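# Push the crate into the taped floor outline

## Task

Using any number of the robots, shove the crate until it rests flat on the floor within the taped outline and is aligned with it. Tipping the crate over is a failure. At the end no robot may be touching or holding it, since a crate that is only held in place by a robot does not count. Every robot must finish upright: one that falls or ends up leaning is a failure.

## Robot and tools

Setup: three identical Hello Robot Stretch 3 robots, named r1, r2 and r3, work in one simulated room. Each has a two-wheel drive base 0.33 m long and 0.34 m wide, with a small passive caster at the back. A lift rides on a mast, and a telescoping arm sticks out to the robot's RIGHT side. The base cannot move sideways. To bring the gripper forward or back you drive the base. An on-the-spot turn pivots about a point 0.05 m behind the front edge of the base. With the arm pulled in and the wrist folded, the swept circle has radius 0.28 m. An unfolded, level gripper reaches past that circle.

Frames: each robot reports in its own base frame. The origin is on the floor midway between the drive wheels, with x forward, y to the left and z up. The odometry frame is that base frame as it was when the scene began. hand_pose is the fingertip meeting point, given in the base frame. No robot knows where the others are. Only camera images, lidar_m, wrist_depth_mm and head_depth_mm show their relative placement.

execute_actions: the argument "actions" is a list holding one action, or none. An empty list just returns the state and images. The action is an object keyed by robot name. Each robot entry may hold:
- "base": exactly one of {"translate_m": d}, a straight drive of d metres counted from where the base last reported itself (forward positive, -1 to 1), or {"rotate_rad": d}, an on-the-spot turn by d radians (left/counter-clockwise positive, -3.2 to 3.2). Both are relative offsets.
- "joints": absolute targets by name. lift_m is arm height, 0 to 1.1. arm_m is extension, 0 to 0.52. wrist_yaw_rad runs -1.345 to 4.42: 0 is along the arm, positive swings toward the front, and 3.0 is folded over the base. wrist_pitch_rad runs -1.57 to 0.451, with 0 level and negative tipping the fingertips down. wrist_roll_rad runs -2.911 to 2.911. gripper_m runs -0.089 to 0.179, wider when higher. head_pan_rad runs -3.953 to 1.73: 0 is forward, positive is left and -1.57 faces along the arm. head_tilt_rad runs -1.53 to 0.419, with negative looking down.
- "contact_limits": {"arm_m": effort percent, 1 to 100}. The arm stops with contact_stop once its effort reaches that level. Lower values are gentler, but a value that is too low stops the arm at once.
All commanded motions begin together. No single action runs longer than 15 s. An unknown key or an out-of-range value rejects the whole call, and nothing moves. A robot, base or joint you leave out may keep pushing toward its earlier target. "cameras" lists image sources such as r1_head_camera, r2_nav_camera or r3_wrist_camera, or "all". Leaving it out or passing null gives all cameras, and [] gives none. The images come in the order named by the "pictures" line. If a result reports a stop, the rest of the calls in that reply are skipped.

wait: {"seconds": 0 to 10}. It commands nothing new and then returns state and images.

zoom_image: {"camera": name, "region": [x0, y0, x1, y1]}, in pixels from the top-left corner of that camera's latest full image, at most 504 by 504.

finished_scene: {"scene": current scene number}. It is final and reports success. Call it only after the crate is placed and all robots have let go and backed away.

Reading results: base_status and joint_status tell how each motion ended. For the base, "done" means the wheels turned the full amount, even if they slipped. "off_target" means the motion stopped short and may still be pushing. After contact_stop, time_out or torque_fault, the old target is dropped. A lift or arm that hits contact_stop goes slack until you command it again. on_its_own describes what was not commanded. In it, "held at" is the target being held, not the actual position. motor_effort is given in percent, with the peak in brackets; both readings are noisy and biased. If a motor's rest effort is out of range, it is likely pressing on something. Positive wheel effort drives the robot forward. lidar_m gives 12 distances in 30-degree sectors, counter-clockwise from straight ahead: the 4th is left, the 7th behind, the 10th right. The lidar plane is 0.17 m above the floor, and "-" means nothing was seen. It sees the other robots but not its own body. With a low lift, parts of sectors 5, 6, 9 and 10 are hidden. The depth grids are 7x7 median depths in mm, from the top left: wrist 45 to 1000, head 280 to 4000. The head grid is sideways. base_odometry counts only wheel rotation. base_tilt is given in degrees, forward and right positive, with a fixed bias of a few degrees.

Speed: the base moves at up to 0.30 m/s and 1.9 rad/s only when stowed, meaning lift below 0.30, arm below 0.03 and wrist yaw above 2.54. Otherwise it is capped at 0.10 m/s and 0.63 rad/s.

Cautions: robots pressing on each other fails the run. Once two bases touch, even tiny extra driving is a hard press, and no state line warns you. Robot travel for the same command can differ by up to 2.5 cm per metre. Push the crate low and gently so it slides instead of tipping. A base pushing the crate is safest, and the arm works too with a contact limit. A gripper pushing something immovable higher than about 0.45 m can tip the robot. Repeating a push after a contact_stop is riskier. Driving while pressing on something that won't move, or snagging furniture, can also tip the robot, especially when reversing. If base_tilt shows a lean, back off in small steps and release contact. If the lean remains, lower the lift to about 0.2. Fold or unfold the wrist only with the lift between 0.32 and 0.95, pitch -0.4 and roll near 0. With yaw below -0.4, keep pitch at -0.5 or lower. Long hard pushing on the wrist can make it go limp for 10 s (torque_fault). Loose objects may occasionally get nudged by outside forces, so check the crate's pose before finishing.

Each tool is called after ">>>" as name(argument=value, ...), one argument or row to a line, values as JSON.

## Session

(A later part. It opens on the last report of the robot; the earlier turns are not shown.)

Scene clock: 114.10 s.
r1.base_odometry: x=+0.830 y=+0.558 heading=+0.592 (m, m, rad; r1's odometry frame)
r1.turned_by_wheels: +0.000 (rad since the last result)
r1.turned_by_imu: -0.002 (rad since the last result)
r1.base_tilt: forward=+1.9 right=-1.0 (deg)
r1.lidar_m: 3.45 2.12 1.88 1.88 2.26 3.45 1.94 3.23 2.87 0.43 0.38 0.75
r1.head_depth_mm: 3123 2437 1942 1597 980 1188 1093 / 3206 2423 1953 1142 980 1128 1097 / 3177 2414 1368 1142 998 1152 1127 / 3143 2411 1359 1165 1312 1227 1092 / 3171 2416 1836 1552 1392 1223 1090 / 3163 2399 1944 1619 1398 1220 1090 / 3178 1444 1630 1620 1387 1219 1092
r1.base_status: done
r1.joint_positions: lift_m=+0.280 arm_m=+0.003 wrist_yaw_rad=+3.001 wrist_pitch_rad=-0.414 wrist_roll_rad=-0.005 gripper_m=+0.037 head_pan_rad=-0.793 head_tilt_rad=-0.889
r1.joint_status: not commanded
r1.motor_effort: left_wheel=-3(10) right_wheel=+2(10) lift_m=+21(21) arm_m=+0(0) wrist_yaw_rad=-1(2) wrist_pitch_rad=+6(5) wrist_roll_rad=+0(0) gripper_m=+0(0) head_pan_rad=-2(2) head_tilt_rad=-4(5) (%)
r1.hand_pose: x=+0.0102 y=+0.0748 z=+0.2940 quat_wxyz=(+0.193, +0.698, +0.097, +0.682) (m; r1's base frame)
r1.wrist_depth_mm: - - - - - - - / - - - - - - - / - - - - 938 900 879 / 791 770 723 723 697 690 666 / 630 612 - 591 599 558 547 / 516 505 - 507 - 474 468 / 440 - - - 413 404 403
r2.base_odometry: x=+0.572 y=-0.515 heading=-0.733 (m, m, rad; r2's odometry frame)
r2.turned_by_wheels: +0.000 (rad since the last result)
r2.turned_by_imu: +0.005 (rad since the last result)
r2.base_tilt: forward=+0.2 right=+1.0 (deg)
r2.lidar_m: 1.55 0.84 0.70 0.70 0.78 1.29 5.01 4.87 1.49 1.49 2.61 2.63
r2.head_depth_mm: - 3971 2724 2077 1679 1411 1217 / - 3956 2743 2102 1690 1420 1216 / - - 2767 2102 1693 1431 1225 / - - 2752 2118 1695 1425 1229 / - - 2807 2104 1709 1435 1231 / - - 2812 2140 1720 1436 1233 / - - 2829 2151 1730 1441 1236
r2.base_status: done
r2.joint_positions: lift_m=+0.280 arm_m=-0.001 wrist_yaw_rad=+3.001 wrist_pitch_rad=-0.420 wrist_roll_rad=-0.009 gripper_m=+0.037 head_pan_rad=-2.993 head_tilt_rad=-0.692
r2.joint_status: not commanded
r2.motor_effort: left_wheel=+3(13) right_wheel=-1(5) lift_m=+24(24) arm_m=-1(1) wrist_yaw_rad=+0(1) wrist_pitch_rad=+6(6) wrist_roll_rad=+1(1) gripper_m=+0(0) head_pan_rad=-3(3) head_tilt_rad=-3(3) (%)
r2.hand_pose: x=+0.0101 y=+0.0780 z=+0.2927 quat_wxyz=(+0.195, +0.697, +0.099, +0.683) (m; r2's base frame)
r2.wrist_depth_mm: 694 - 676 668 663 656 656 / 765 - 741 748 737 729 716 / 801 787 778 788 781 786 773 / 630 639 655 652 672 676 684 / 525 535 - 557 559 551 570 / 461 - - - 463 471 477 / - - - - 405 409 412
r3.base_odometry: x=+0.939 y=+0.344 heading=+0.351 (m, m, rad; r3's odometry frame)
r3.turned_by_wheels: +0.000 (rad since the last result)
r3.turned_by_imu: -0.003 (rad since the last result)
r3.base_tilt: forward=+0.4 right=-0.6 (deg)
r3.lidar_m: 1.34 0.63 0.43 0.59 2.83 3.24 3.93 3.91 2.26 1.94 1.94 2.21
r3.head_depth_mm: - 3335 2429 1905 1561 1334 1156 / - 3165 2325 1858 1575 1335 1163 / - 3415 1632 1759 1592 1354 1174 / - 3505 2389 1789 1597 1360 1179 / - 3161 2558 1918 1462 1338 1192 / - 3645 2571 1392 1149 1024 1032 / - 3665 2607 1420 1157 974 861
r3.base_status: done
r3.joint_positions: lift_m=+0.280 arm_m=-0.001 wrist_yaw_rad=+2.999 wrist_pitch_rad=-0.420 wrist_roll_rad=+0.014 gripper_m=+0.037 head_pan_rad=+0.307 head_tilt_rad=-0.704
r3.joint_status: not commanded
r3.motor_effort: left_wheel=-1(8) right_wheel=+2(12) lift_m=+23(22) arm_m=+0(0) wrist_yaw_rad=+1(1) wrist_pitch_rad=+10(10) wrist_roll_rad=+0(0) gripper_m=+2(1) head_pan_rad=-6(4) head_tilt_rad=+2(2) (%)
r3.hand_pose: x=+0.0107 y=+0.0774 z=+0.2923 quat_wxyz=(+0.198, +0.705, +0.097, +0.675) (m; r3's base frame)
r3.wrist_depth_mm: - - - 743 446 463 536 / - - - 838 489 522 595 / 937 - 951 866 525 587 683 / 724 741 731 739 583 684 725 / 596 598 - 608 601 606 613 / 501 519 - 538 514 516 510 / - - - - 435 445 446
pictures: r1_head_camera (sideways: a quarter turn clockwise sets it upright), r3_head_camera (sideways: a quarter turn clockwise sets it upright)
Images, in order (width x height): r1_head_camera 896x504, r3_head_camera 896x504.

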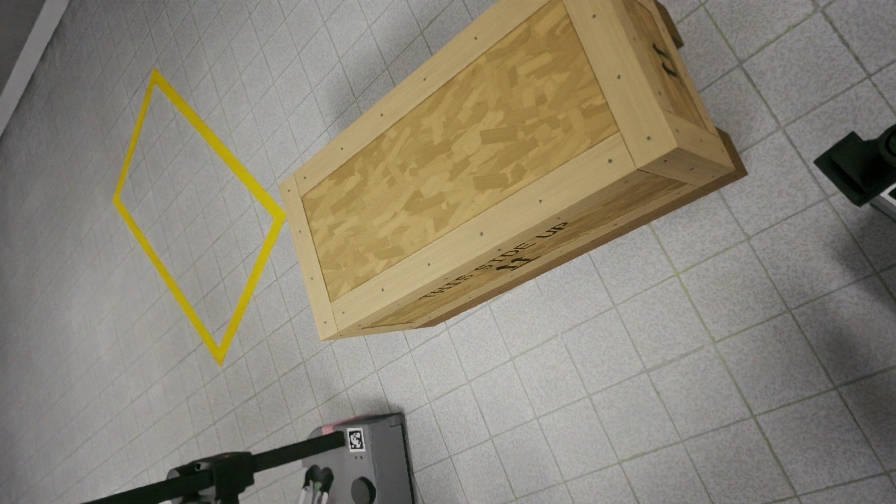

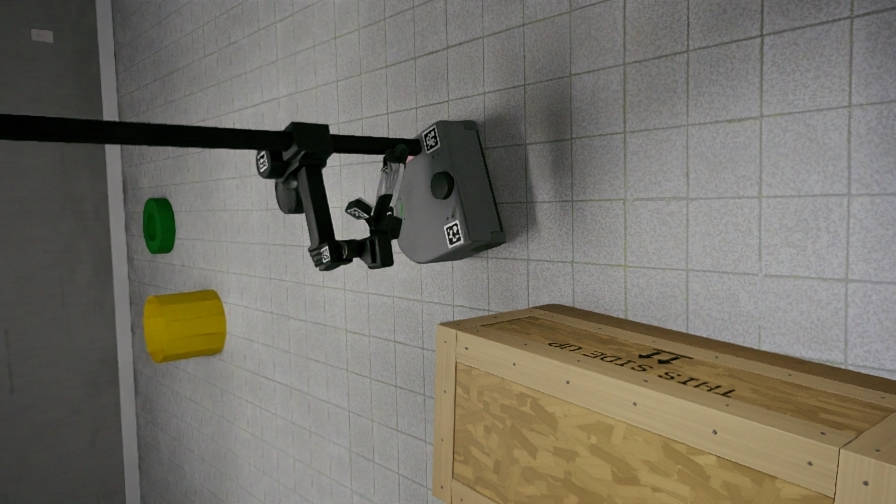

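>>> execute_actions(
  actions=[
    {"r1":{"base":{"translate_m":0.30}},"r2":{"base":{"rotate_rad":1.01}},"r3":{"base":{"translate_m":0.69}}},
  ],
  cameras=[],
)

>>> execute_actions(
  actions=[
    {"r1":{"base":{"rotate_rad":1.626},"joints":{"head_tilt_rad":-1.1,"head_pan_rad":-3.0}},"r2":{"joints":{"head_tilt_rad":-0.6,"head_pan_rad":-3.14}},"r3":{"base":{"rotate_rad":-0.903},"joints":{"head_tilt_rad":-1.1,"head_pan_rad":-3.3}}},
  ],
  cameras=["r1_head_camera","r2_head_camera","r3_head_camera"],
)

Scene clock: 136.70 s.
r1.base_odometry: x=+1.079 y=+0.725 heading=+0.592 (m, m, rad; r1's odometry frame)
r1.turned_by_wheels: +0.000 (rad since the last result)
r1.turned_by_imu: -0.001 (rad since the last result)
r1.base_tilt: forward=+1.9 right=-1.0 (deg)
r1.lidar_m: 0.40 2.02 1.79 1.79 2.14 3.74 2.23 3.33 0.40 0.40 0.50 0.42
r1.head_depth_mm: 3179 2418 1946 1140 982 892 991 / 3190 2411 1942 1146 1004 1094 1093 / 3186 2412 1944 1163 1246 1229 1127 / 3174 2407 1933 1547 1401 1223 1093 / 3182 2416 1941 1626 1319 1091 1090 / 3168 2402 528 678 868 1063 1090 / 357 413 1885 1626 1153 1021 1075
r1.base_status: done
r1.joint_positions: lift_m=+0.280 arm_m=+0.003 wrist_yaw_rad=+3.001 wrist_pitch_rad=-0.414 wrist_roll_rad=-0.005 gripper_m=+0.037 head_pan_rad=-0.793 head_tilt_rad=-0.890
r1.joint_status: not commanded
r1.motor_effort: left_wheel=-2(11) right_wheel=+2(8) lift_m=+21(21) arm_m=+0(0) wrist_yaw_rad=-1(2) wrist_pitch_rad=+6(6) wrist_roll_rad=+0(0) gripper_m=+0(0) head_pan_rad=-1(2) head_tilt_rad=-4(4) (%)
r1.hand_pose: x=+0.0102 y=+0.0748 z=+0.2940 quat_wxyz=(+0.193, +0.698, +0.097, +0.682) (m; r1's base frame)
r1.wrist_depth_mm: - - - - - - - / - - - - - - - / - - - - 923 904 863 / 794 774 726 725 696 697 678 / 612 604 - 575 586 568 551 / 516 506 - 505 - 481 462 / 444 - - - 417 404 397
r2.base_odometry: x=+0.572 y=-0.515 heading=+0.277 (m, m, rad; r2's odometry frame)
r2.turned_by_wheels: +1.010 (rad since the last result)
r2.turned_by_imu: +0.997 (rad since the last result)
r2.base_tilt: forward=+0.3 right=+1.0 (deg)
r2.lidar_m: 0.70 0.70 0.76 1.20 5.00 5.04 1.49 1.49 2.62 2.60 1.71 0.86
r2.head_depth_mm: 3831 3941 2740 2088 1676 1419 1217 / 3781 3956 1926 1896 1690 1424 1225 / 3672 3952 1944 1873 1701 1422 1222 / 3630 3592 1943 1841 1701 1432 1228 / 3558 3853 1955 1809 1715 1433 1229 / 3543 3705 2301 1988 1709 1440 1231 / 3360 3710 2855 2166 1715 1442 1239
r2.base_status: done
r2.joint_positions: lift_m=+0.280 arm_m=-0.001 wrist_yaw_rad=+3.001 wrist_pitch_rad=-0.420 wrist_roll_rad=-0.009 gripper_m=+0.037 head_pan_rad=-2.993 head_tilt_rad=-0.692
r2.joint_status: not commanded
r2.motor_effort: left_wheel=-1(9) right_wheel=+3(10) lift_m=+24(24) arm_m=-1(1) wrist_yaw_rad=+0(0) wrist_pitch_rad=+6(6) wrist_roll_rad=+1(1) gripper_m=+0(0) head_pan_rad=-4(4) head_tilt_rad=-3(3) (%)
r2.hand_pose: x=+0.0101 y=+0.0780 z=+0.2927 quat_wxyz=(+0.195, +0.697, +0.099, +0.683) (m; r2's base frame)
r2.wrist_depth_mm: - - - - 872 680 540 / - - - - 912 694 561 / 796 812 826 827 847 721 582 / 635 641 656 668 665 673 597 / 525 524 - 559 547 556 560 / 463 - - - 468 471 474 / - - - - 402 409 412
r3.base_odometry: x=+1.587 y=+0.581 heading=+0.351 (m, m, rad; r3's odometry frame)
r3.turned_by_wheels: +0.000 (rad since the last result)
r3.turned_by_imu: -0.003 (rad since the last result)
r3.base_tilt: forward=+0.4 right=-0.6 (deg)
r3.lidar_m: 0.52 0.40 0.55 0.49 0.49 0.58 4.58 3.69 2.06 1.74 1.74 1.99
r3.head_depth_mm: 3519 3317 2413 1884 1572 1329 1164 / 419 487 2249 1816 1534 1313 1141 / 3538 3089 2279 1826 879 946 1027 / 3573 3291 2507 1968 1492 1120 1001 / 3594 3549 2540 1994 1610 880 870 / 3588 3660 2585 1993 1641 1354 1150 / 3655 3698 2598 2027 1639 1397 1108
r3.base_status: done
r3.joint_positions: lift_m=+0.280 arm_m=-0.001 wrist_yaw_rad=+2.999 wrist_pitch_rad=-0.420 wrist_roll_rad=+0.014 gripper_m=+0.037 head_pan_rad=+0.307 head_tilt_rad=-0.703
r3.joint_status: not commanded
r3.motor_effort: left_wheel=-2(8) right_wheel=+2(12) lift_m=+22(23) arm_m=+0(0) wrist_yaw_rad=+1(0) wrist_pitch_rad=+10(10) wrist_roll_rad=+0(0) gripper_m=+0(0) head_pan_rad=-4(5) head_tilt_rad=+2(1) (%)
r3.hand_pose: x=+0.0107 y=+0.0774 z=+0.2923 quat_wxyz=(+0.198, +0.705, +0.097, +0.675) (m; r3's base frame)
r3.wrist_depth_mm: 402 - 477 520 578 - 369 / 436 - 515 566 640 - - / 467 - 568 627 708 974 982 / 495 534 614 673 758 512 468 / 550 581 - 609 625 454 388 / 493 509 - 524 520 478 396 / - - - - 442 439 422
pictures: none
No camera images: the call's "cameras" was empty. Leave "cameras" out to get every camera's image.

Scene clock: 138.93 s.
r1.base_odometry: x=+1.079 y=+0.725 heading=+2.218 (m, m, rad; r1's odometry frame)
r1.turned_by_wheels: +1.626 (rad since the last result)
r1.turned_by_imu: +1.624 (rad since the last result)
r1.base_tilt: forward=+1.9 right=-1.0 (deg)
r1.lidar_m: 1.80 2.20 3.74 2.24 3.26 0.40 0.40 0.52 0.32 0.40 1.98 1.79
r1.head_depth_mm: 2083 1813 1592 1383 1293 1206 1079 / 2096 1817 1597 997 1256 1188 1068 / 2090 1806 1113 997 1081 - 1056 / 2076 1797 1110 1019 1270 - 1058 / 2081 1821 1111 1085 1280 - 1050 / 2085 1256 1108 1315 1264 1061 1049 / 2077 1793 1128 1394 742 1022 1075
r1.base_status: done
r1.joint_positions: lift_m=+0.280 arm_m=+0.003 wrist_yaw_rad=+3.001 wrist_pitch_rad=-0.414 wrist_roll_rad=-0.005 gripper_m=+0.037 head_pan_rad=-2.993 head_tilt_rad=-1.087
r1.joint_status: all done
r1.motor_effort: left_wheel=-3(12) right_wheel=+2(10) lift_m=+21(21) arm_m=+0(0) wrist_yaw_rad=-1(0) wrist_pitch_rad=+6(5) wrist_roll_rad=+0(0) gripper_m=+0(0) head_pan_rad=-1(33) head_tilt_rad=-5(16) (%)
r1.hand_pose: x=+0.0102 y=+0.0748 z=+0.2940 quat_wxyz=(+0.193, +0.698, +0.097, +0.682) (m; r1's base frame)
r1.wrist_depth_mm: - - - - - - - / - - - - - - - / - - - - 903 912 877 / 796 776 724 733 715 704 678 / 628 606 - 599 587 569 555 / 518 500 - 507 - 483 463 / 442 - - - 414 404 406
r2.base_odometry: x=+0.572 y=-0.515 heading=+0.277 (m, m, rad; r2's odometry frame)
r2.turned_by_wheels: +0.000 (rad since the last result)
r2.turned_by_imu: +0.000 (rad since the last result)
r2.base_tilt: forward=+0.2 right=+0.9 (deg)
r2.lidar_m: 0.70 0.70 0.77 1.20 5.04 5.04 1.49 1.49 2.62 2.61 1.71 0.86
r2.head_depth_mm: - - 3248 2352 1828 1503 1266 / - - 3316 2375 1842 1508 1271 / 3843 - 3368 1877 1853 1522 1281 / 3754 - 3369 1827 1857 1528 1283 / 3632 3952 3012 1769 1846 1518 1285 / 3492 3712 3073 1739 1805 1532 1290 / 3381 3695 2949 1868 1813 1531 1289
r2.base_status: not commanded
r2.joint_positions: lift_m=+0.280 arm_m=-0.001 wrist_yaw_rad=+3.001 wrist_pitch_rad=-0.420 wrist_roll_rad=-0.009 gripper_m=+0.037 head_pan_rad=-3.133 head_tilt_rad=-0.607
r2.joint_status: all done
r2.motor_effort: left_wheel=-1(1) right_wheel=+2(2) lift_m=+24(24) arm_m=-2(1) wrist_yaw_rad=+0(0) wrist_pitch_rad=+6(6) wrist_roll_rad=+0(1) gripper_m=-1(0) head_pan_rad=-4(20) head_tilt_rad=+2(9) (%)
r2.hand_pose: x=+0.0101 y=+0.0780 z=+0.2927 quat_wxyz=(+0.195, +0.697, +0.099, +0.683) (m; r2's base frame)
r2.wrist_depth_mm: - - - - 864 669 543 / - - - - 924 706 558 / 791 802 829 834 837 730 579 / 636 634 660 663 668 671 595 / 525 530 - 565 550 553 564 / 462 - - - 463 471 478 / - - - - 405 409 409
r3.base_odometry: x=+1.587 y=+0.581 heading=-0.552 (m, m, rad; r3's odometry frame)
r3.turned_by_wheels: -0.903 (rad since the last result)
r3.turned_by_imu: -0.889 (rad since the last result)
r3.base_tilt: forward=+0.4 right=-0.6 (deg)
r3.lidar_m: 1.76 2.20 0.40 0.41 0.51 0.49 0.50 3.83 4.55 2.91 1.90 1.74
r3.head_depth_mm: 1952 1731 1078 985 1224 1001 1033 / 1972 1745 1084 1010 1268 - 1070 / 2003 1752 1101 1028 1304 - 1069 / 2030 1762 1106 1076 1295 - 1069 / 2032 1793 1126 1155 1310 1227 - / 2041 1815 1605 1444 1312 1208 1116 / 2085 1814 1626 1459 1320 1213 1122
r3.base_status: done
r3.joint_positions: lift_m=+0.280 arm_m=-0.001 wrist_yaw_rad=+2.999 wrist_pitch_rad=-0.420 wrist_roll_rad=+0.014 gripper_m=+0.037 head_pan_rad=-3.293 head_tilt_rad=-1.087
r3.joint_status: all done
r3.motor_effort: left_wheel=+3(11) right_wheel=-3(9) lift_m=+22(22) arm_m=+0(0) wrist_yaw_rad=+2(1) wrist_pitch_rad=+10(10) wrist_roll_rad=+0(0) gripper_m=+0(0) head_pan_rad=-5(57) head_tilt_rad=-6(27) (%)
r3.hand_pose: x=+0.0107 y=+0.0774 z=+0.2923 quat_wxyz=(+0.198, +0.705, +0.097, +0.675) (m; r3's base frame)
r3.wrist_depth_mm: 443 - - 543 - - - / 464 - - - - - - / 479 - 578 572 984 999 - / 492 584 447 449 723 763 775 / 509 581 - 406 589 604 614 / 492 512 - 456 502 514 519 / - - - - 435 446 452
pictures: r1_head_camera (sideways: a quarter turn clockwise sets it upright), r2_head_camera (sideways: a quarter turn clockwise sets it upright), r3_head_camera (sideways: a quarter turn clockwise sets it upright)
Images, in order (width x height): r1_head_camera 896x504, r2_head_camera 896x504, r3_head_camera 896x504.

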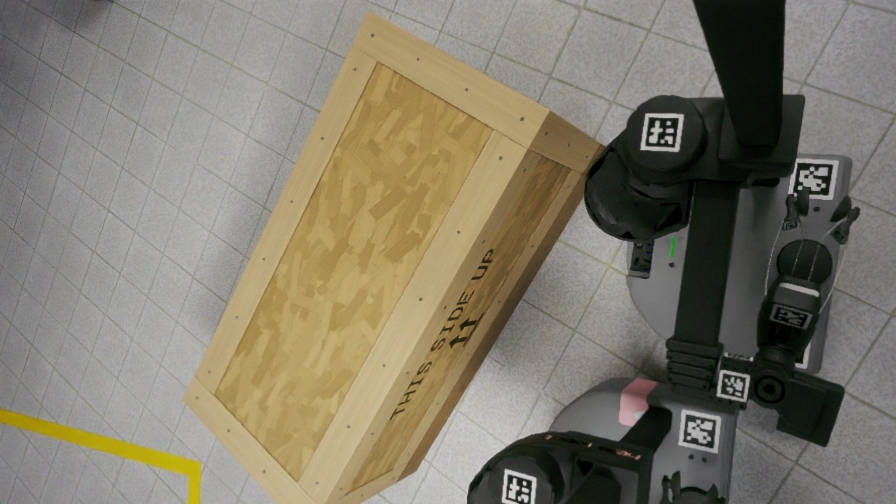

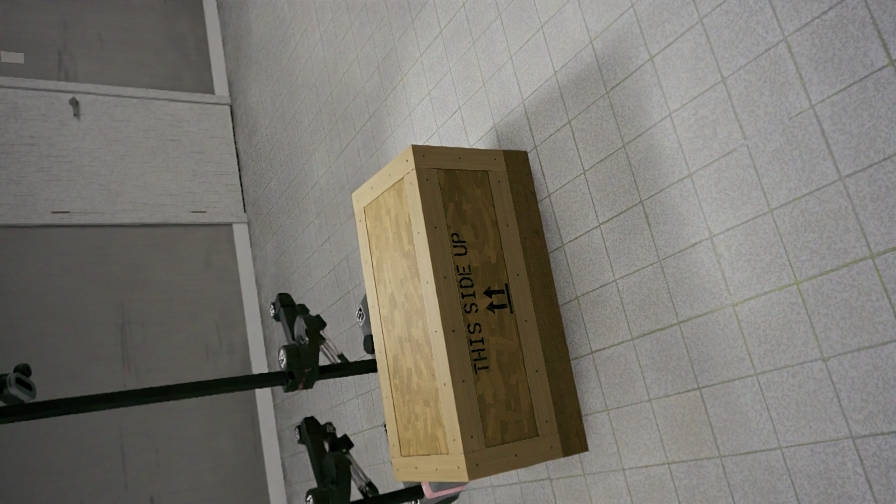

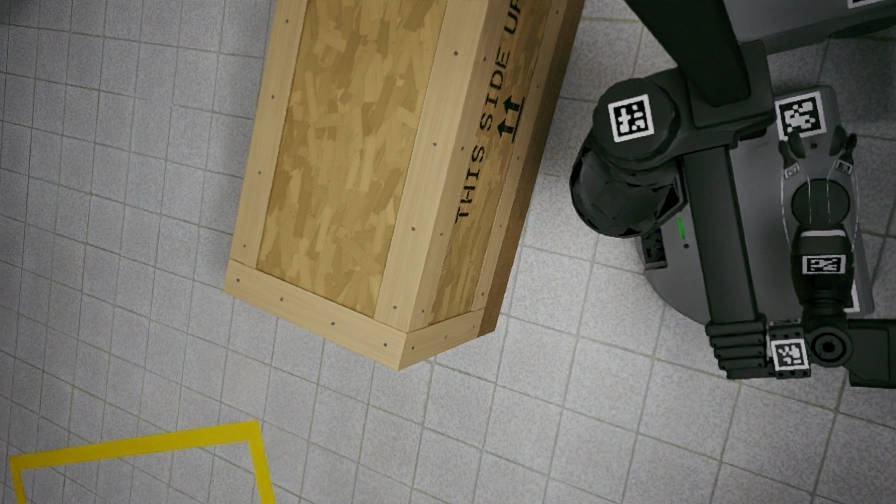

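>>> execute_actions(
  actions=[
    {"r1":{"base":{"translate_m":-0.125},"joints":{"lift_m":0.42,"head_tilt_rad":-0.95}},"r3":{"base":{"translate_m":-0.225},"joints":{"lift_m":0.34}}},
  ],
  cameras=[],
)

>>> execute_actions(
  actions=[
    {"r1":{"base":{"translate_m":-0.2}},"r3":{"base":{"translate_m":-0.2}}},
  ],
  cameras=["r1_head_camera","r2_head_camera","r3_head_camera"],
)

Scene clock: 152.83 s.
r1.base_odometry: x=+1.154 y=+0.625 heading=+2.218 (m, m, rad; r1's odometry frame)
r1.turned_by_wheels: +0.000 (rad since the last result)
r1.turned_by_imu: +0.000 (rad since the last result)
r1.base_tilt: forward=+1.9 right=-1.0 (deg)
r1.lidar_m: 1.92 2.34 3.78 2.24 3.13 0.28 0.29 0.37 0.38 3.31 2.10 1.90
r1.head_depth_mm: 2458 2182 1820 1557 1003 1207 1118 / 2548 2195 1812 1553 953 878 - / 2620 2182 1809 1085 946 - - / 2690 2185 1808 1085 950 1084 - / 2741 2160 1819 1085 982 1203 - / 2701 2175 1805 1083 1084 1085 - / 2730 2181 1807 1084 725 1017 1081
r1.base_status: done
r1.joint_positions: lift_m=+0.420 arm_m=+0.003 wrist_yaw_rad=+3.001 wrist_pitch_rad=-0.414 wrist_roll_rad=-0.005 gripper_m=+0.037 head_pan_rad=-2.993 head_tilt_rad=-0.951
r1.joint_status: all done
r1.motor_effort: left_wheel=-1(15) right_wheel=+2(7) lift_m=+40(41) arm_m=+0(0) wrist_yaw_rad=-2(1) wrist_pitch_rad=+6(6) wrist_roll_rad=+0(0) gripper_m=+0(0) head_pan_rad=-1(1) head_tilt_rad=+0(12) (%)
r1.hand_pose: x=+0.0102 y=+0.0748 z=+0.4333 quat_wxyz=(+0.193, +0.698, +0.097, +0.682) (m; r1's base frame)
r1.wrist_depth_mm: - - - - - - - / - - - - - - - / - - - - - - - / - - - - 945 913 894 / 819 804 - 782 763 730 725 / 640 668 - 633 - 635 611 / 283 588 - 561 547 531 535
r2.base_odometry: x=+0.572 y=-0.515 heading=+0.277 (m, m, rad; r2's odometry frame)
r2.turned_by_wheels: +0.000 (rad since the last result)
r2.turned_by_imu: -0.001 (rad since the last result)
r2.base_tilt: forward=+0.2 right=+1.0 (deg)
r2.lidar_m: 0.70 0.70 0.77 1.20 5.00 5.05 1.49 1.49 2.62 2.61 1.71 0.86
r2.head_depth_mm: - - 3287 2354 1833 1498 1270 / - - 3263 2367 1834 1505 1277 / 3877 - 3306 1876 1849 1520 1291 / 3710 - 3180 1831 1866 1523 1284 / 3591 3939 2176 1777 1833 1521 1287 / 3527 3834 3271 1750 1791 1524 1290 / 3402 3661 2145 1874 1815 1534 1295
r2.base_status: not commanded
r2.joint_positions: lift_m=+0.280 arm_m=-0.001 wrist_yaw_rad=+3.001 wrist_pitch_rad=-0.420 wrist_roll_rad=-0.009 gripper_m=+0.037 head_pan_rad=-3.133 head_tilt_rad=-0.607
r2.joint_status: not commanded
r2.motor_effort: left_wheel=-2(1) right_wheel=+3(3) lift_m=+24(24) arm_m=-1(1) wrist_yaw_rad=+0(0) wrist_pitch_rad=+6(6) wrist_roll_rad=+0(1) gripper_m=+0(0) head_pan_rad=-5(4) head_tilt_rad=+2(2) (%)
r2.hand_pose: x=+0.0101 y=+0.0780 z=+0.2927 quat_wxyz=(+0.195, +0.697, +0.099, +0.683) (m; r2's base frame)
r2.wrist_depth_mm: - - - - 865 673 543 / - - - - 921 693 553 / 795 805 829 839 830 725 594 / 628 638 651 664 665 665 594 / 533 530 - 564 552 552 558 / 462 - - - 466 469 477 / - - - - 405 415 412
r3.base_odometry: x=+1.396 y=+0.699 heading=-0.552 (m, m, rad; r3's odometry frame)
r3.turned_by_wheels: +0.000 (rad since the last result)
r3.turned_by_imu: +0.000 (rad since the last result)
r3.base_tilt: forward=+0.4 right=-0.5 (deg)
r3.lidar_m: 1.97 2.46 0.45 0.43 0.30 0.28 0.29 0.38 4.48 3.24 2.12 1.95
r3.head_depth_mm: 1959 1720 1541 973 894 - 1063 / 1980 1734 1558 980 914 - 1070 / 1985 1755 1571 990 925 - 1061 / 2017 1785 1575 997 945 - 1073 / 2047 1787 1589 1028 1187 1233 - / 2046 1814 1603 1442 1311 1222 1120 / 2086 1826 1615 1466 1333 1216 1120
r3.base_status: done
r3.joint_positions: lift_m=+0.340 arm_m=-0.001 wrist_yaw_rad=+2.999 wrist_pitch_rad=-0.420 wrist_roll_rad=+0.014 gripper_m=+0.037 head_pan_rad=-3.293 head_tilt_rad=-1.087
r3.joint_status: all done
r3.motor_effort: left_wheel=+2(13) right_wheel=-3(12) lift_m=+28(30) arm_m=+0(0) wrist_yaw_rad=+1(1) wrist_pitch_rad=+10(10) wrist_roll_rad=+0(0) gripper_m=+0(1) head_pan_rad=-5(4) head_tilt_rad=-6(4) (%)
r3.hand_pose: x=+0.0107 y=+0.0775 z=+0.3521 quat_wxyz=(+0.197, +0.705, +0.097, +0.675) (m; r3's base frame)
r3.wrist_depth_mm: 439 - 537 - - - - / 290 - 528 - - - - / 288 - 603 671 - - - / 298 356 612 549 566 837 865 / 313 378 - 475 480 681 713 / 320 401 - 506 517 597 597 / 328 401 - - 507 511 510
pictures: none
No camera images: the call's "cameras" was empty. Leave "cameras" out to get every camera's image.

Scene clock: 155.80 s.
r1.base_odometry: x=+1.275 y=+0.466 heading=+2.217 (m, m, rad; r1's odometry frame)
r1.turned_by_wheels: +0.000 (rad since the last result)
r1.turned_by_imu: -0.003 (rad since the last result)
r1.base_tilt: forward=+1.9 right=-1.0 (deg)
r1.lidar_m: 2.10 2.56 3.85 2.27 2.94 0.27 0.27 0.35 0.38 3.67 2.31 2.09
r1.head_depth_mm: 2310 2201 1828 1563 992 1208 1120 / 2425 2190 1821 1564 953 874 - / 2493 2191 1809 1085 952 - - / 2568 2182 1818 1087 954 998 - / 2636 2188 1810 1086 964 1180 - / 2721 2181 1821 1084 1004 1087 - / 2748 2175 1804 1085 730 1005 1064
r1.base_status: done
r1.joint_positions: lift_m=+0.420 arm_m=+0.003 wrist_yaw_rad=+3.001 wrist_pitch_rad=-0.414 wrist_roll_rad=-0.005 gripper_m=+0.037 head_pan_rad=-2.994 head_tilt_rad=-0.949
r1.joint_status: not commanded
r1.on_its_own: left_wheel is at rest, and its effort (-23) is outside its rest range (-18 to +18)
r1.motor_effort: left_wheel=-23(72) right_wheel=-14(21) lift_m=+39(40) arm_m=+0(0) wrist_yaw_rad=-1(1) wrist_pitch_rad=+6(6) wrist_roll_rad=+0(0) gripper_m=+0(0) head_pan_rad=-1(2) head_tilt_rad=-1(1) (%)
r1.hand_pose: x=+0.0103 y=+0.0748 z=+0.4333 quat_wxyz=(+0.194, +0.698, +0.097, +0.682) (m; r1's base frame)
r1.wrist_depth_mm: - - - - - - - / - - - - - - - / - - - - - - - / - - - - 926 905 878 / 845 811 - 768 799 737 728 / 264 678 - 634 - 627 620 / 271 562 - 561 547 539 540
r2.base_odometry: x=+0.572 y=-0.515 heading=+0.277 (m, m, rad; r2's odometry frame)
r2.turned_by_wheels: +0.000 (rad since the last result)
r2.turned_by_imu: +0.000 (rad since the last result)
r2.base_tilt: forward=+0.3 right=+0.9 (deg)
r2.lidar_m: 0.70 0.70 0.77 1.20 5.01 5.04 1.33 1.32 2.61 2.61 1.71 0.86
r2.head_depth_mm: - - 3305 2367 1841 1506 1262 / - - 3320 1809 1840 1499 1276 / 3937 - 3327 1732 1789 1512 1276 / 3789 - 2893 1680 1745 1522 1279 / 3524 3896 3179 1689 1704 1526 1293 / 3559 3836 2926 1703 1651 1534 1283 / 3431 3685 1898 2240 1881 1539 1295
r2.base_status: not commanded
r2.joint_positions: lift_m=+0.280 arm_m=-0.001 wrist_yaw_rad=+3.001 wrist_pitch_rad=-0.420 wrist_roll_rad=-0.009 gripper_m=+0.037 head_pan_rad=-3.133 head_tilt_rad=-0.607
r2.joint_status: not commanded
r2.motor_effort: left_wheel=-1(2) right_wheel=+2(2) lift_m=+24(24) arm_m=-1(1) wrist_yaw_rad=-1(0) wrist_pitch_rad=+6(6) wrist_roll_rad=+1(1) gripper_m=+0(1) head_pan_rad=-4(4) head_tilt_rad=+3(3) (%)
r2.hand_pose: x=+0.0101 y=+0.0780 z=+0.2927 quat_wxyz=(+0.195, +0.697, +0.099, +0.683) (m; r2's base frame)
r2.wrist_depth_mm: - - - - 876 664 535 / - - - - 927 697 561 / 805 794 816 846 844 727 584 / 629 631 658 660 668 664 601 / 524 531 - 567 551 548 563 / 459 - - - 467 473 471 / - - - - 404 412 410
r3.base_odometry: x=+1.226 y=+0.804 heading=-0.553 (m, m, rad; r3's odometry frame)
r3.turned_by_wheels: -0.001 (rad since the last result)
r3.turned_by_imu: -0.013 (rad since the last result)
r3.base_tilt: forward=+0.4 right=-0.6 (deg)
r3.lidar_m: 2.15 2.66 0.45 0.42 0.29 0.27 0.28 0.35 4.42 3.61 2.34 2.13
r3.head_depth_mm: 1947 1725 1534 970 887 - 1058 / 1981 1732 1553 981 911 - 1065 / 1985 1762 1569 982 922 - 1065 / 2013 1763 1578 994 938 - 1069 / 2032 1783 1596 1398 1137 1234 - / 2062 1802 1613 1448 1317 1215 1119 / 2080 1816 1621 1460 1327 1211 1125
r3.base_status: translate_m off_target (by the wheels' count: -0.1997 of -0.2000)
r3.joint_positions: lift_m=+0.340 arm_m=-0.001 wrist_yaw_rad=+3.000 wrist_pitch_rad=-0.419 wrist_roll_rad=+0.014 gripper_m=+0.037 head_pan_rad=-3.294 head_tilt_rad=-1.090
r3.joint_status: not commanded
r3.on_its_own: left_wheel is at rest, and its effort (-70) is outside its rest range (-18 to +18); right_wheel is at rest, and its effort (-19) is outside its rest range (-18 to +18)
r3.motor_effort: left_wheel=-70(82) right_wheel=-19(83) lift_m=+26(28) arm_m=+0(0) wrist_yaw_rad=+0(1) wrist_pitch_rad=+9(10) wrist_roll_rad=+0(0) gripper_m=+0(0) head_pan_rad=-3(4) head_tilt_rad=-4(5) (%)
r3.hand_pose: x=+0.0105 y=+0.0775 z=+0.3523 quat_wxyz=(+0.197, +0.705, +0.097, +0.675) (m; r3's base frame)
r3.wrist_depth_mm: 443 - 523 - - - - / 284 - 524 - - - - / 276 - 582 678 - - - / 289 336 620 555 569 866 837 / 295 365 - 467 477 709 696 / 308 386 - 516 529 591 600 / 316 380 - - 510 509 517
pictures: r1_head_camera (sideways: a quarter turn clockwise sets it upright), r2_head_camera (sideways: a quarter turn clockwise sets it upright), r3_head_camera (sideways: a quarter turn clockwise sets it upright)
Images, in order (width x height): r1_head_camera 896x504, r2_head_camera 896x504, r3_head_camera 896x504.

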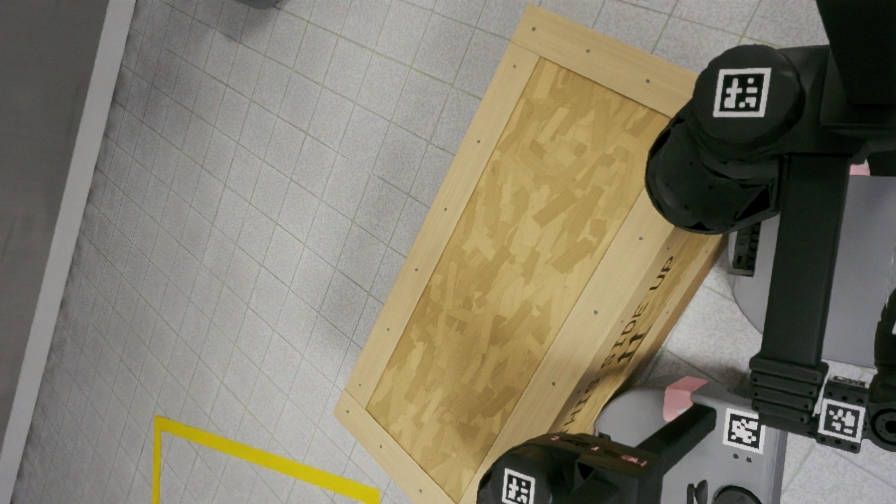

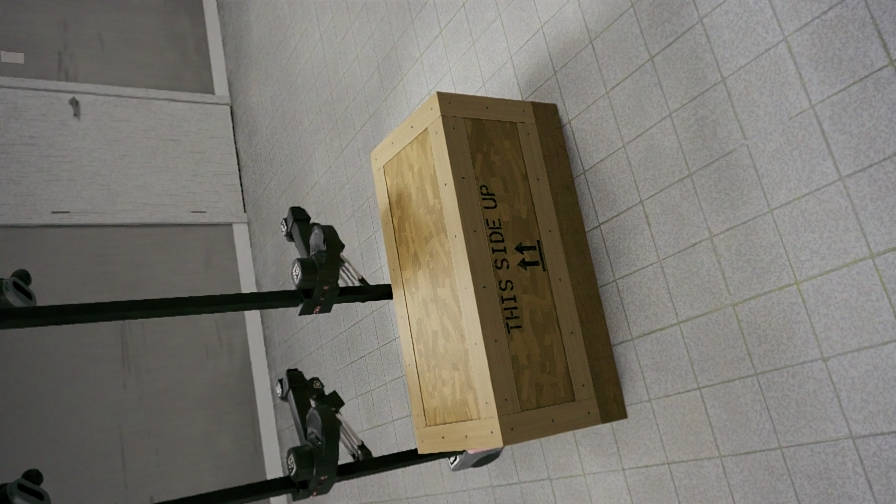

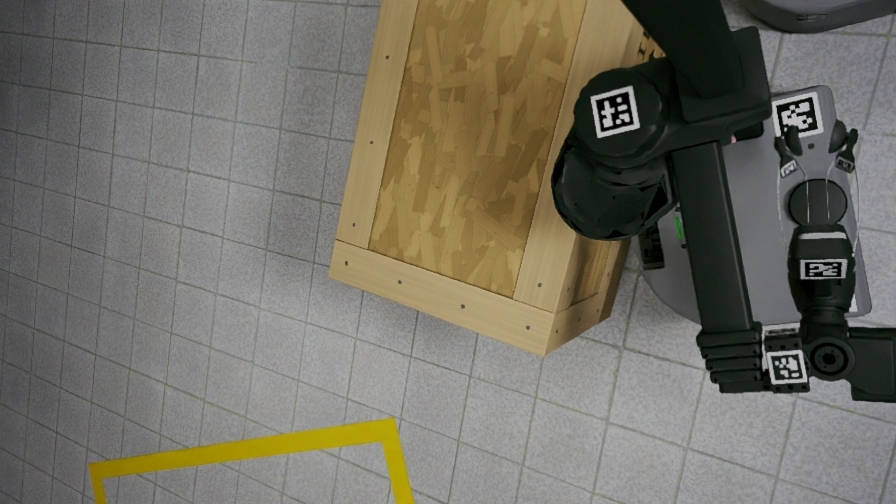

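>>> execute_actions(
  actions=[
    {"r1":{"base":{"translate_m":-0.45}},"r3":{"base":{"translate_m":-0.45}},"r2":{"joints":{"head_tilt_rad":-0.85}}},
  ],
  cameras=["r1_head_camera","r2_head_camera"],
)

Scene clock: 163.70 s.
r1.base_odometry: x=+1.546 y=+0.107 heading=+2.217 (m, m, rad; r1's odometry frame)
r1.turned_by_wheels: +0.000 (rad since the last result)
r1.turned_by_imu: +0.001 (rad since the last result)
r1.base_tilt: forward=+1.9 right=-0.9 (deg)
r1.lidar_m: 2.52 3.06 2.39 3.92 2.49 0.27 0.27 0.35 0.39 4.39 2.77 2.50
r1.head_depth_mm: 1945 2109 1827 1553 987 1208 1118 / 2048 2199 1823 1555 953 873 - / 2143 2200 1819 1087 952 - - / 2256 2193 1817 1092 952 993 - / 2384 2182 1812 1086 965 1183 - / 2491 2180 1822 1085 1002 1106 - / 2577 2174 1810 1084 732 1011 1064
r1.base_status: translate_m off_target (by the wheels' count: -0.4499 of -0.4500)
r1.joint_positions: lift_m=+0.420 arm_m=+0.003 wrist_yaw_rad=+3.001 wrist_pitch_rad=-0.414 wrist_roll_rad=-0.005 gripper_m=+0.037 head_pan_rad=-2.994 head_tilt_rad=-0.949
r1.joint_status: not commanded
r1.on_its_own: left_wheel is at rest, and its effort (-26) is outside its rest range (-18 to +18)
r1.motor_effort: left_wheel=-26(42) right_wheel=-14(21) lift_m=+39(39) arm_m=+0(0) wrist_yaw_rad=-1(1) wrist_pitch_rad=+6(6) wrist_roll_rad=+0(0) gripper_m=+0(0) head_pan_rad=-2(2) head_tilt_rad=-1(1) (%)
r1.hand_pose: x=+0.0103 y=+0.0748 z=+0.4333 quat_wxyz=(+0.194, +0.698, +0.097, +0.682) (m; r1's base frame)
r1.wrist_depth_mm: - - - - - - - / - - - - - - - / - - - - - - - / - - - - 960 925 881 / 826 812 - 771 781 734 741 / 269 667 - 654 - 626 616 / 272 568 - 555 551 540 534
r2.base_odometry: x=+0.572 y=-0.515 heading=+0.277 (m, m, rad; r2's odometry frame)
r2.turned_by_wheels: +0.000 (rad since the last result)
r2.turned_by_imu: -0.001 (rad since the last result)
r2.base_tilt: forward=+0.2 right=+0.9 (deg)
r2.lidar_m: 0.70 0.70 0.77 1.20 5.02 1.08 0.92 4.07 2.62 2.61 1.71 0.86
r2.head_depth_mm: 3741 2712 1492 1517 1504 1301 1147 / 3746 2440 1502 1446 1506 1300 1172 / 3456 1683 1505 1372 1512 1305 1200 / 3700 2745 1517 1350 1481 1316 1157 / 3670 1669 1511 1348 1492 1315 1164 / 3490 1418 2062 1796 1520 1318 1169 / 3436 2835 2200 1800 1529 1323 1173
r2.base_status: not commanded
r2.joint_positions: lift_m=+0.280 arm_m=-0.001 wrist_yaw_rad=+3.001 wrist_pitch_rad=-0.420 wrist_roll_rad=-0.009 gripper_m=+0.037 head_pan_rad=-3.133 head_tilt_rad=-0.839
r2.joint_status: all done
r2.motor_effort: left_wheel=-2(2) right_wheel=+3(2) lift_m=+24(24) arm_m=-1(1) wrist_yaw_rad=+0(1) wrist_pitch_rad=+6(6) wrist_roll_rad=+1(1) gripper_m=+0(0) head_pan_rad=-3(5) head_tilt_rad=-4(21) (%)
r2.hand_pose: x=+0.0101 y=+0.0780 z=+0.2927 quat_wxyz=(+0.195, +0.697, +0.099, +0.683) (m; r2's base frame)
r2.wrist_depth_mm: - - - - 874 660 540 / - - - - 914 696 566 / 782 808 828 844 845 714 585 / 630 644 647 649 663 680 596 / 531 530 - 559 549 554 562 / 458 - - - 464 467 474 / - - - - 405 409 412
r3.base_odometry: x=+0.843 y=+1.040 heading=-0.555 (m, m, rad; r3's odometry frame)
r3.turned_by_wheels: -0.001 (rad since the last result)
r3.turned_by_imu: -0.003 (rad since the last result)
r3.base_tilt: forward=+0.4 right=-0.5 (deg)
r3.lidar_m: 2.57 3.19 0.46 0.42 0.29 0.27 0.27 0.35 4.24 4.27 2.77 2.55
r3.head_depth_mm: 1941 1728 1541 973 889 - 1062 / 1976 1730 1555 979 911 - 1071 / 1992 1746 1572 989 921 - 1066 / 2013 1757 1577 991 941 - 1070 / 2026 1787 1594 1395 1227 1232 - / 2049 1799 1608 1439 1314 1214 1116 / 2076 1820 1622 1462 1323 1213 1120
r3.base_status: translate_m off_target (by the wheels' count: -0.4497 of -0.4500)
r3.joint_positions: lift_m=+0.340 arm_m=-0.001 wrist_yaw_rad=+3.000 wrist_pitch_rad=-0.419 wrist_roll_rad=+0.014 gripper_m=+0.037 head_pan_rad=-3.294 head_tilt_rad=-1.090
r3.joint_status: not commanded
r3.on_its_own: left_wheel is at rest, and its effort (-69) is outside its rest range (-18 to +18); right_wheel is at rest, and its effort (-19) is outside its rest range (-18 to +18)
r3.motor_effort: left_wheel=-69(87) right_wheel=-19(52) lift_m=+26(26) arm_m=+0(0) wrist_yaw_rad=+0(0) wrist_pitch_rad=+9(9) wrist_roll_rad=+0(0) gripper_m=+0(0) head_pan_rad=-3(3) head_tilt_rad=-5(4) (%)
r3.hand_pose: x=+0.0105 y=+0.0775 z=+0.3523 quat_wxyz=(+0.197, +0.705, +0.097, +0.675) (m; r3's base frame)
r3.wrist_depth_mm: 436 - 537 - - - - / 286 - 550 - - - - / 281 - 607 728 - - - / 289 341 617 561 581 854 880 / 295 365 - 463 493 684 702 / 302 388 - 525 553 588 589 / 316 386 - - 505 510 504
pictures: r1_head_camera (sideways: a quarter turn clockwise sets it upright), r2_head_camera (sideways: a quarter turn clockwise sets it upright)
Images, in order (width x height): r1_head_camera 896x504, r2_head_camera 896x504.

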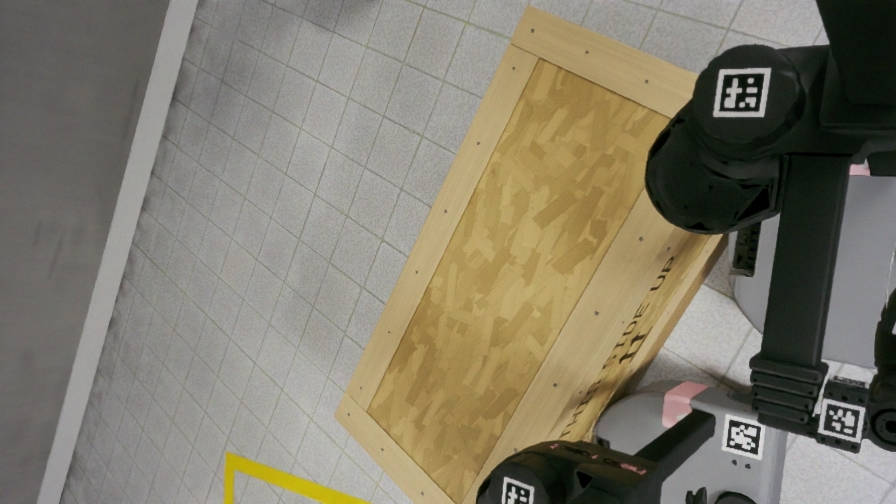

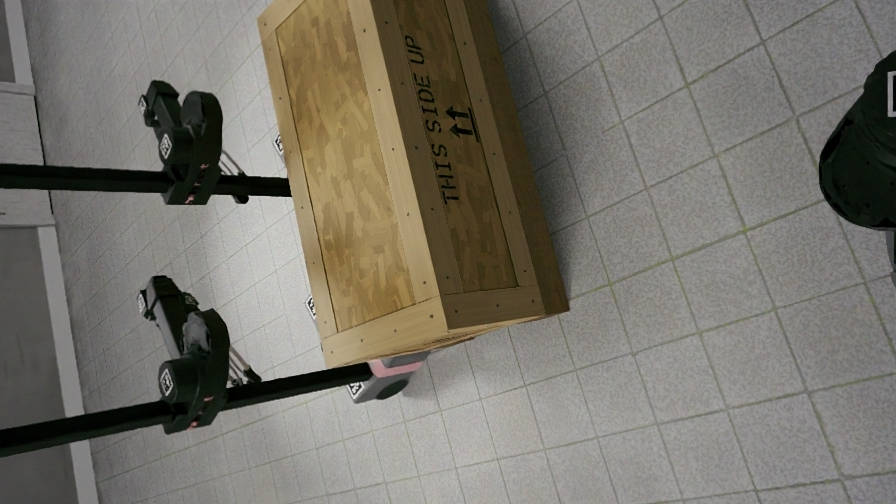

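>>> execute_actions(
  actions=[
    {"r1":{"base":{"translate_m":-0.35}},"r3":{"base":{"translate_m":-0.35},"joints":{"head_pan_rad":-2.7,"head_tilt_rad":-0.9}},"r2":{"joints":{"head_tilt_rad":-1.0,"lift_m":0.34}}},
  ],
  cameras=["r1_head_camera","r2_head_camera","r3_head_camera"],
)

Scene clock: 174.90 s.
r1.base_odometry: x=+1.756 y=-0.173 heading=+2.217 (m, m, rad; r1's odometry frame)
r1.turned_by_wheels: +0.000 (rad since the last result)
r1.turned_by_imu: +0.001 (rad since the last result)
r1.base_tilt: forward=+1.9 right=-1.0 (deg)
r1.lidar_m: 2.85 3.45 2.53 3.34 2.13 0.27 0.27 0.35 0.39 4.60 3.10 2.83
r1.head_depth_mm: 1668 1924 1815 1556 988 1203 1117 / 1745 2022 1830 1563 953 873 - / 1841 2059 1818 1089 950 - - / 1936 2119 1815 1090 949 995 - / 2047 2189 1808 1090 966 1188 - / 2169 2174 1817 1087 1006 1112 - / 2295 2160 1814 1088 742 1021 1066
r1.base_status: translate_m off_target (by the wheels' count: -0.3499 of -0.3500)
r1.joint_positions: lift_m=+0.420 arm_m=+0.003 wrist_yaw_rad=+3.001 wrist_pitch_rad=-0.414 wrist_roll_rad=-0.005 gripper_m=+0.037 head_pan_rad=-2.994 head_tilt_rad=-0.949
r1.joint_status: not commanded
r1.on_its_own: left_wheel is at rest, and its effort (-25) is outside its rest range (-18 to +18)
r1.motor_effort: left_wheel=-25(45) right_wheel=-15(22) lift_m=+40(40) arm_m=+0(0) wrist_yaw_rad=-2(0) wrist_pitch_rad=+6(6) wrist_roll_rad=+0(0) gripper_m=+0(0) head_pan_rad=-2(2) head_tilt_rad=-1(1) (%)
r1.hand_pose: x=+0.0103 y=+0.0748 z=+0.4333 quat_wxyz=(+0.194, +0.698, +0.097, +0.682) (m; r1's base frame)
r1.wrist_depth_mm: - - - - - - - / - - - - - - - / - - - - - - - / - - - - 951 931 886 / 821 809 - 775 785 750 727 / 265 673 - 648 - 628 631 / 272 552 - 564 554 544 537
r2.base_odometry: x=+0.572 y=-0.515 heading=+0.277 (m, m, rad; r2's odometry frame)
r2.turned_by_wheels: +0.000 (rad since the last result)
r2.turned_by_imu: -0.001 (rad since the last result)
r2.base_tilt: forward=+0.2 right=+0.9 (deg)
r2.lidar_m: 0.70 0.70 0.77 1.20 5.04 0.70 0.64 4.08 2.62 2.61 1.71 0.86
r2.head_depth_mm: 1265 1511 1235 1206 1378 1234 - / 2598 2055 1249 1149 1348 1271 - / 2574 2077 1253 1133 1333 1286 - / 2593 1981 1357 1484 1388 1260 - / 1151 1992 1734 1580 1390 1244 - / 2617 2157 1823 1580 1395 1249 1162 / 2641 2177 1829 1582 1400 1250 1131
r2.base_status: not commanded
r2.joint_positions: lift_m=+0.340 arm_m=-0.001 wrist_yaw_rad=+3.001 wrist_pitch_rad=-0.419 wrist_roll_rad=-0.009 gripper_m=+0.037 head_pan_rad=-3.133 head_tilt_rad=-0.988
r2.joint_status: all done
r2.motor_effort: left_wheel=-1(1) right_wheel=+3(3) lift_m=+41(39) arm_m=-1(1) wrist_yaw_rad=+0(0) wrist_pitch_rad=+6(6) wrist_roll_rad=+1(1) gripper_m=+0(0) head_pan_rad=-5(4) head_tilt_rad=-5(19) (%)
r2.hand_pose: x=+0.0101 y=+0.0781 z=+0.3521 quat_wxyz=(+0.195, +0.697, +0.099, +0.683) (m; r2's base frame)
r2.wrist_depth_mm: - - - - 888 666 541 / - - - - 933 698 569 / 901 922 943 956 916 730 586 / 724 737 750 746 766 727 607 / 607 609 - 619 627 636 605 / 512 519 - 543 528 538 541 / 455 - - - 460 471 470
r3.base_odometry: x=+0.546 y=+1.225 heading=-0.556 (m, m, rad; r3's odometry frame)
r3.turned_by_wheels: -0.001 (rad since the last result)
r3.turned_by_imu: -0.005 (rad since the last result)
r3.base_tilt: forward=+0.4 right=-0.6 (deg)
r3.lidar_m: 2.89 3.60 0.47 0.43 0.29 0.27 0.27 0.35 4.11 4.14 3.15 2.87
r3.head_depth_mm: 1955 2104 1843 1573 964 856 - / 2119 2210 1858 1590 1369 875 - / 2327 2263 1873 1596 1398 1115 - / 2555 2312 1889 1616 1405 1242 - / 2761 2325 1910 1625 1417 1250 1140 / 2950 2369 1939 1634 1421 1260 1128 / 3027 2392 1975 1661 1438 1268 1139
r3.base_status: translate_m off_target (by the wheels' count: -0.3497 of -0.3500)
r3.joint_positions: lift_m=+0.340 arm_m=-0.001 wrist_yaw_rad=+3.000 wrist_pitch_rad=-0.419 wrist_roll_rad=+0.014 gripper_m=+0.037 head_pan_rad=-2.707 head_tilt_rad=-0.901
r3.joint_status: all done
r3.on_its_own: left_wheel is at rest, and its effort (-68) is outside its rest range (-18 to +18); right_wheel is at rest, and its effort (-19) is outside its rest range (-18 to +18)
r3.motor_effort: left_wheel=-68(86) right_wheel=-19(51) lift_m=+26(26) arm_m=+0(0) wrist_yaw_rad=+1(0) wrist_pitch_rad=+9(9) wrist_roll_rad=+0(0) gripper_m=-1(0) head_pan_rad=+4(45) head_tilt_rad=+1(14) (%)
r3.hand_pose: x=+0.0105 y=+0.0775 z=+0.3523 quat_wxyz=(+0.197, +0.705, +0.097, +0.675) (m; r3's base frame)
r3.wrist_depth_mm: 436 - 539 - - - - / 283 - 552 - - - - / 280 - 601 716 - - - / 294 344 613 558 588 862 885 / 301 374 - 483 500 701 703 / 305 391 - 550 570 590 593 / 315 391 - - 499 507 502
pictures: r1_head_camera (sideways: a quarter turn clockwise sets it upright), r2_head_camera (sideways: a quarter turn clockwise sets it upright), r3_head_camera (sideways: a quarter turn clockwise sets it upright)
Images, in order (width x height): r1_head_camera 896x504, r2_head_camera 896x504, r3_head_camera 896x504.

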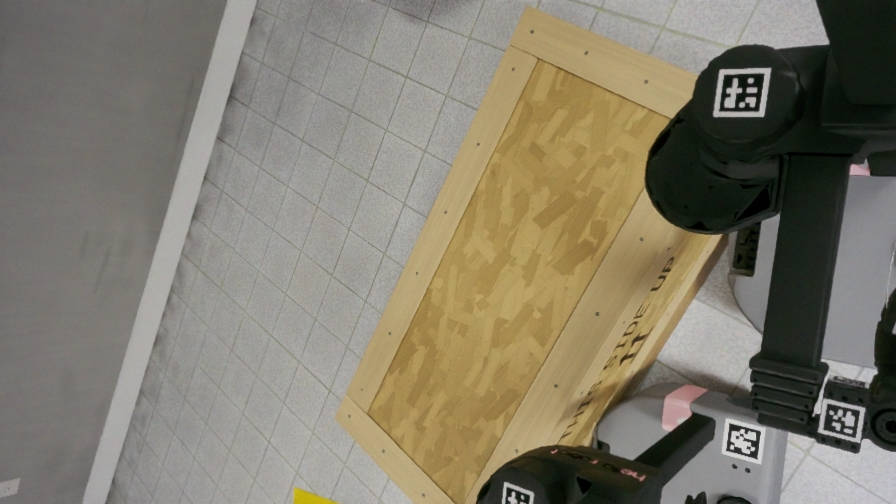

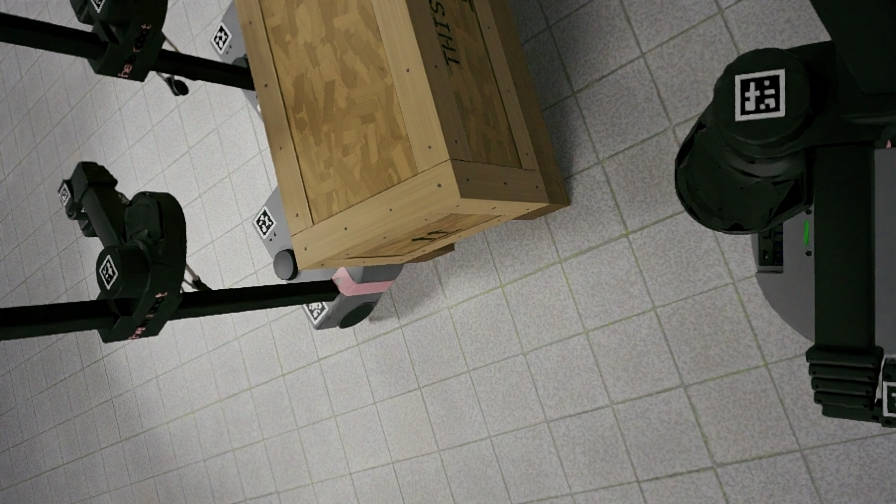

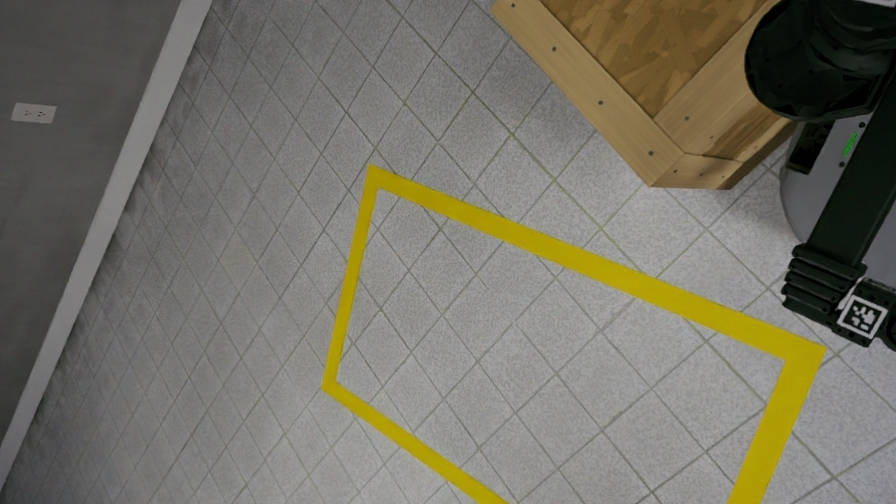

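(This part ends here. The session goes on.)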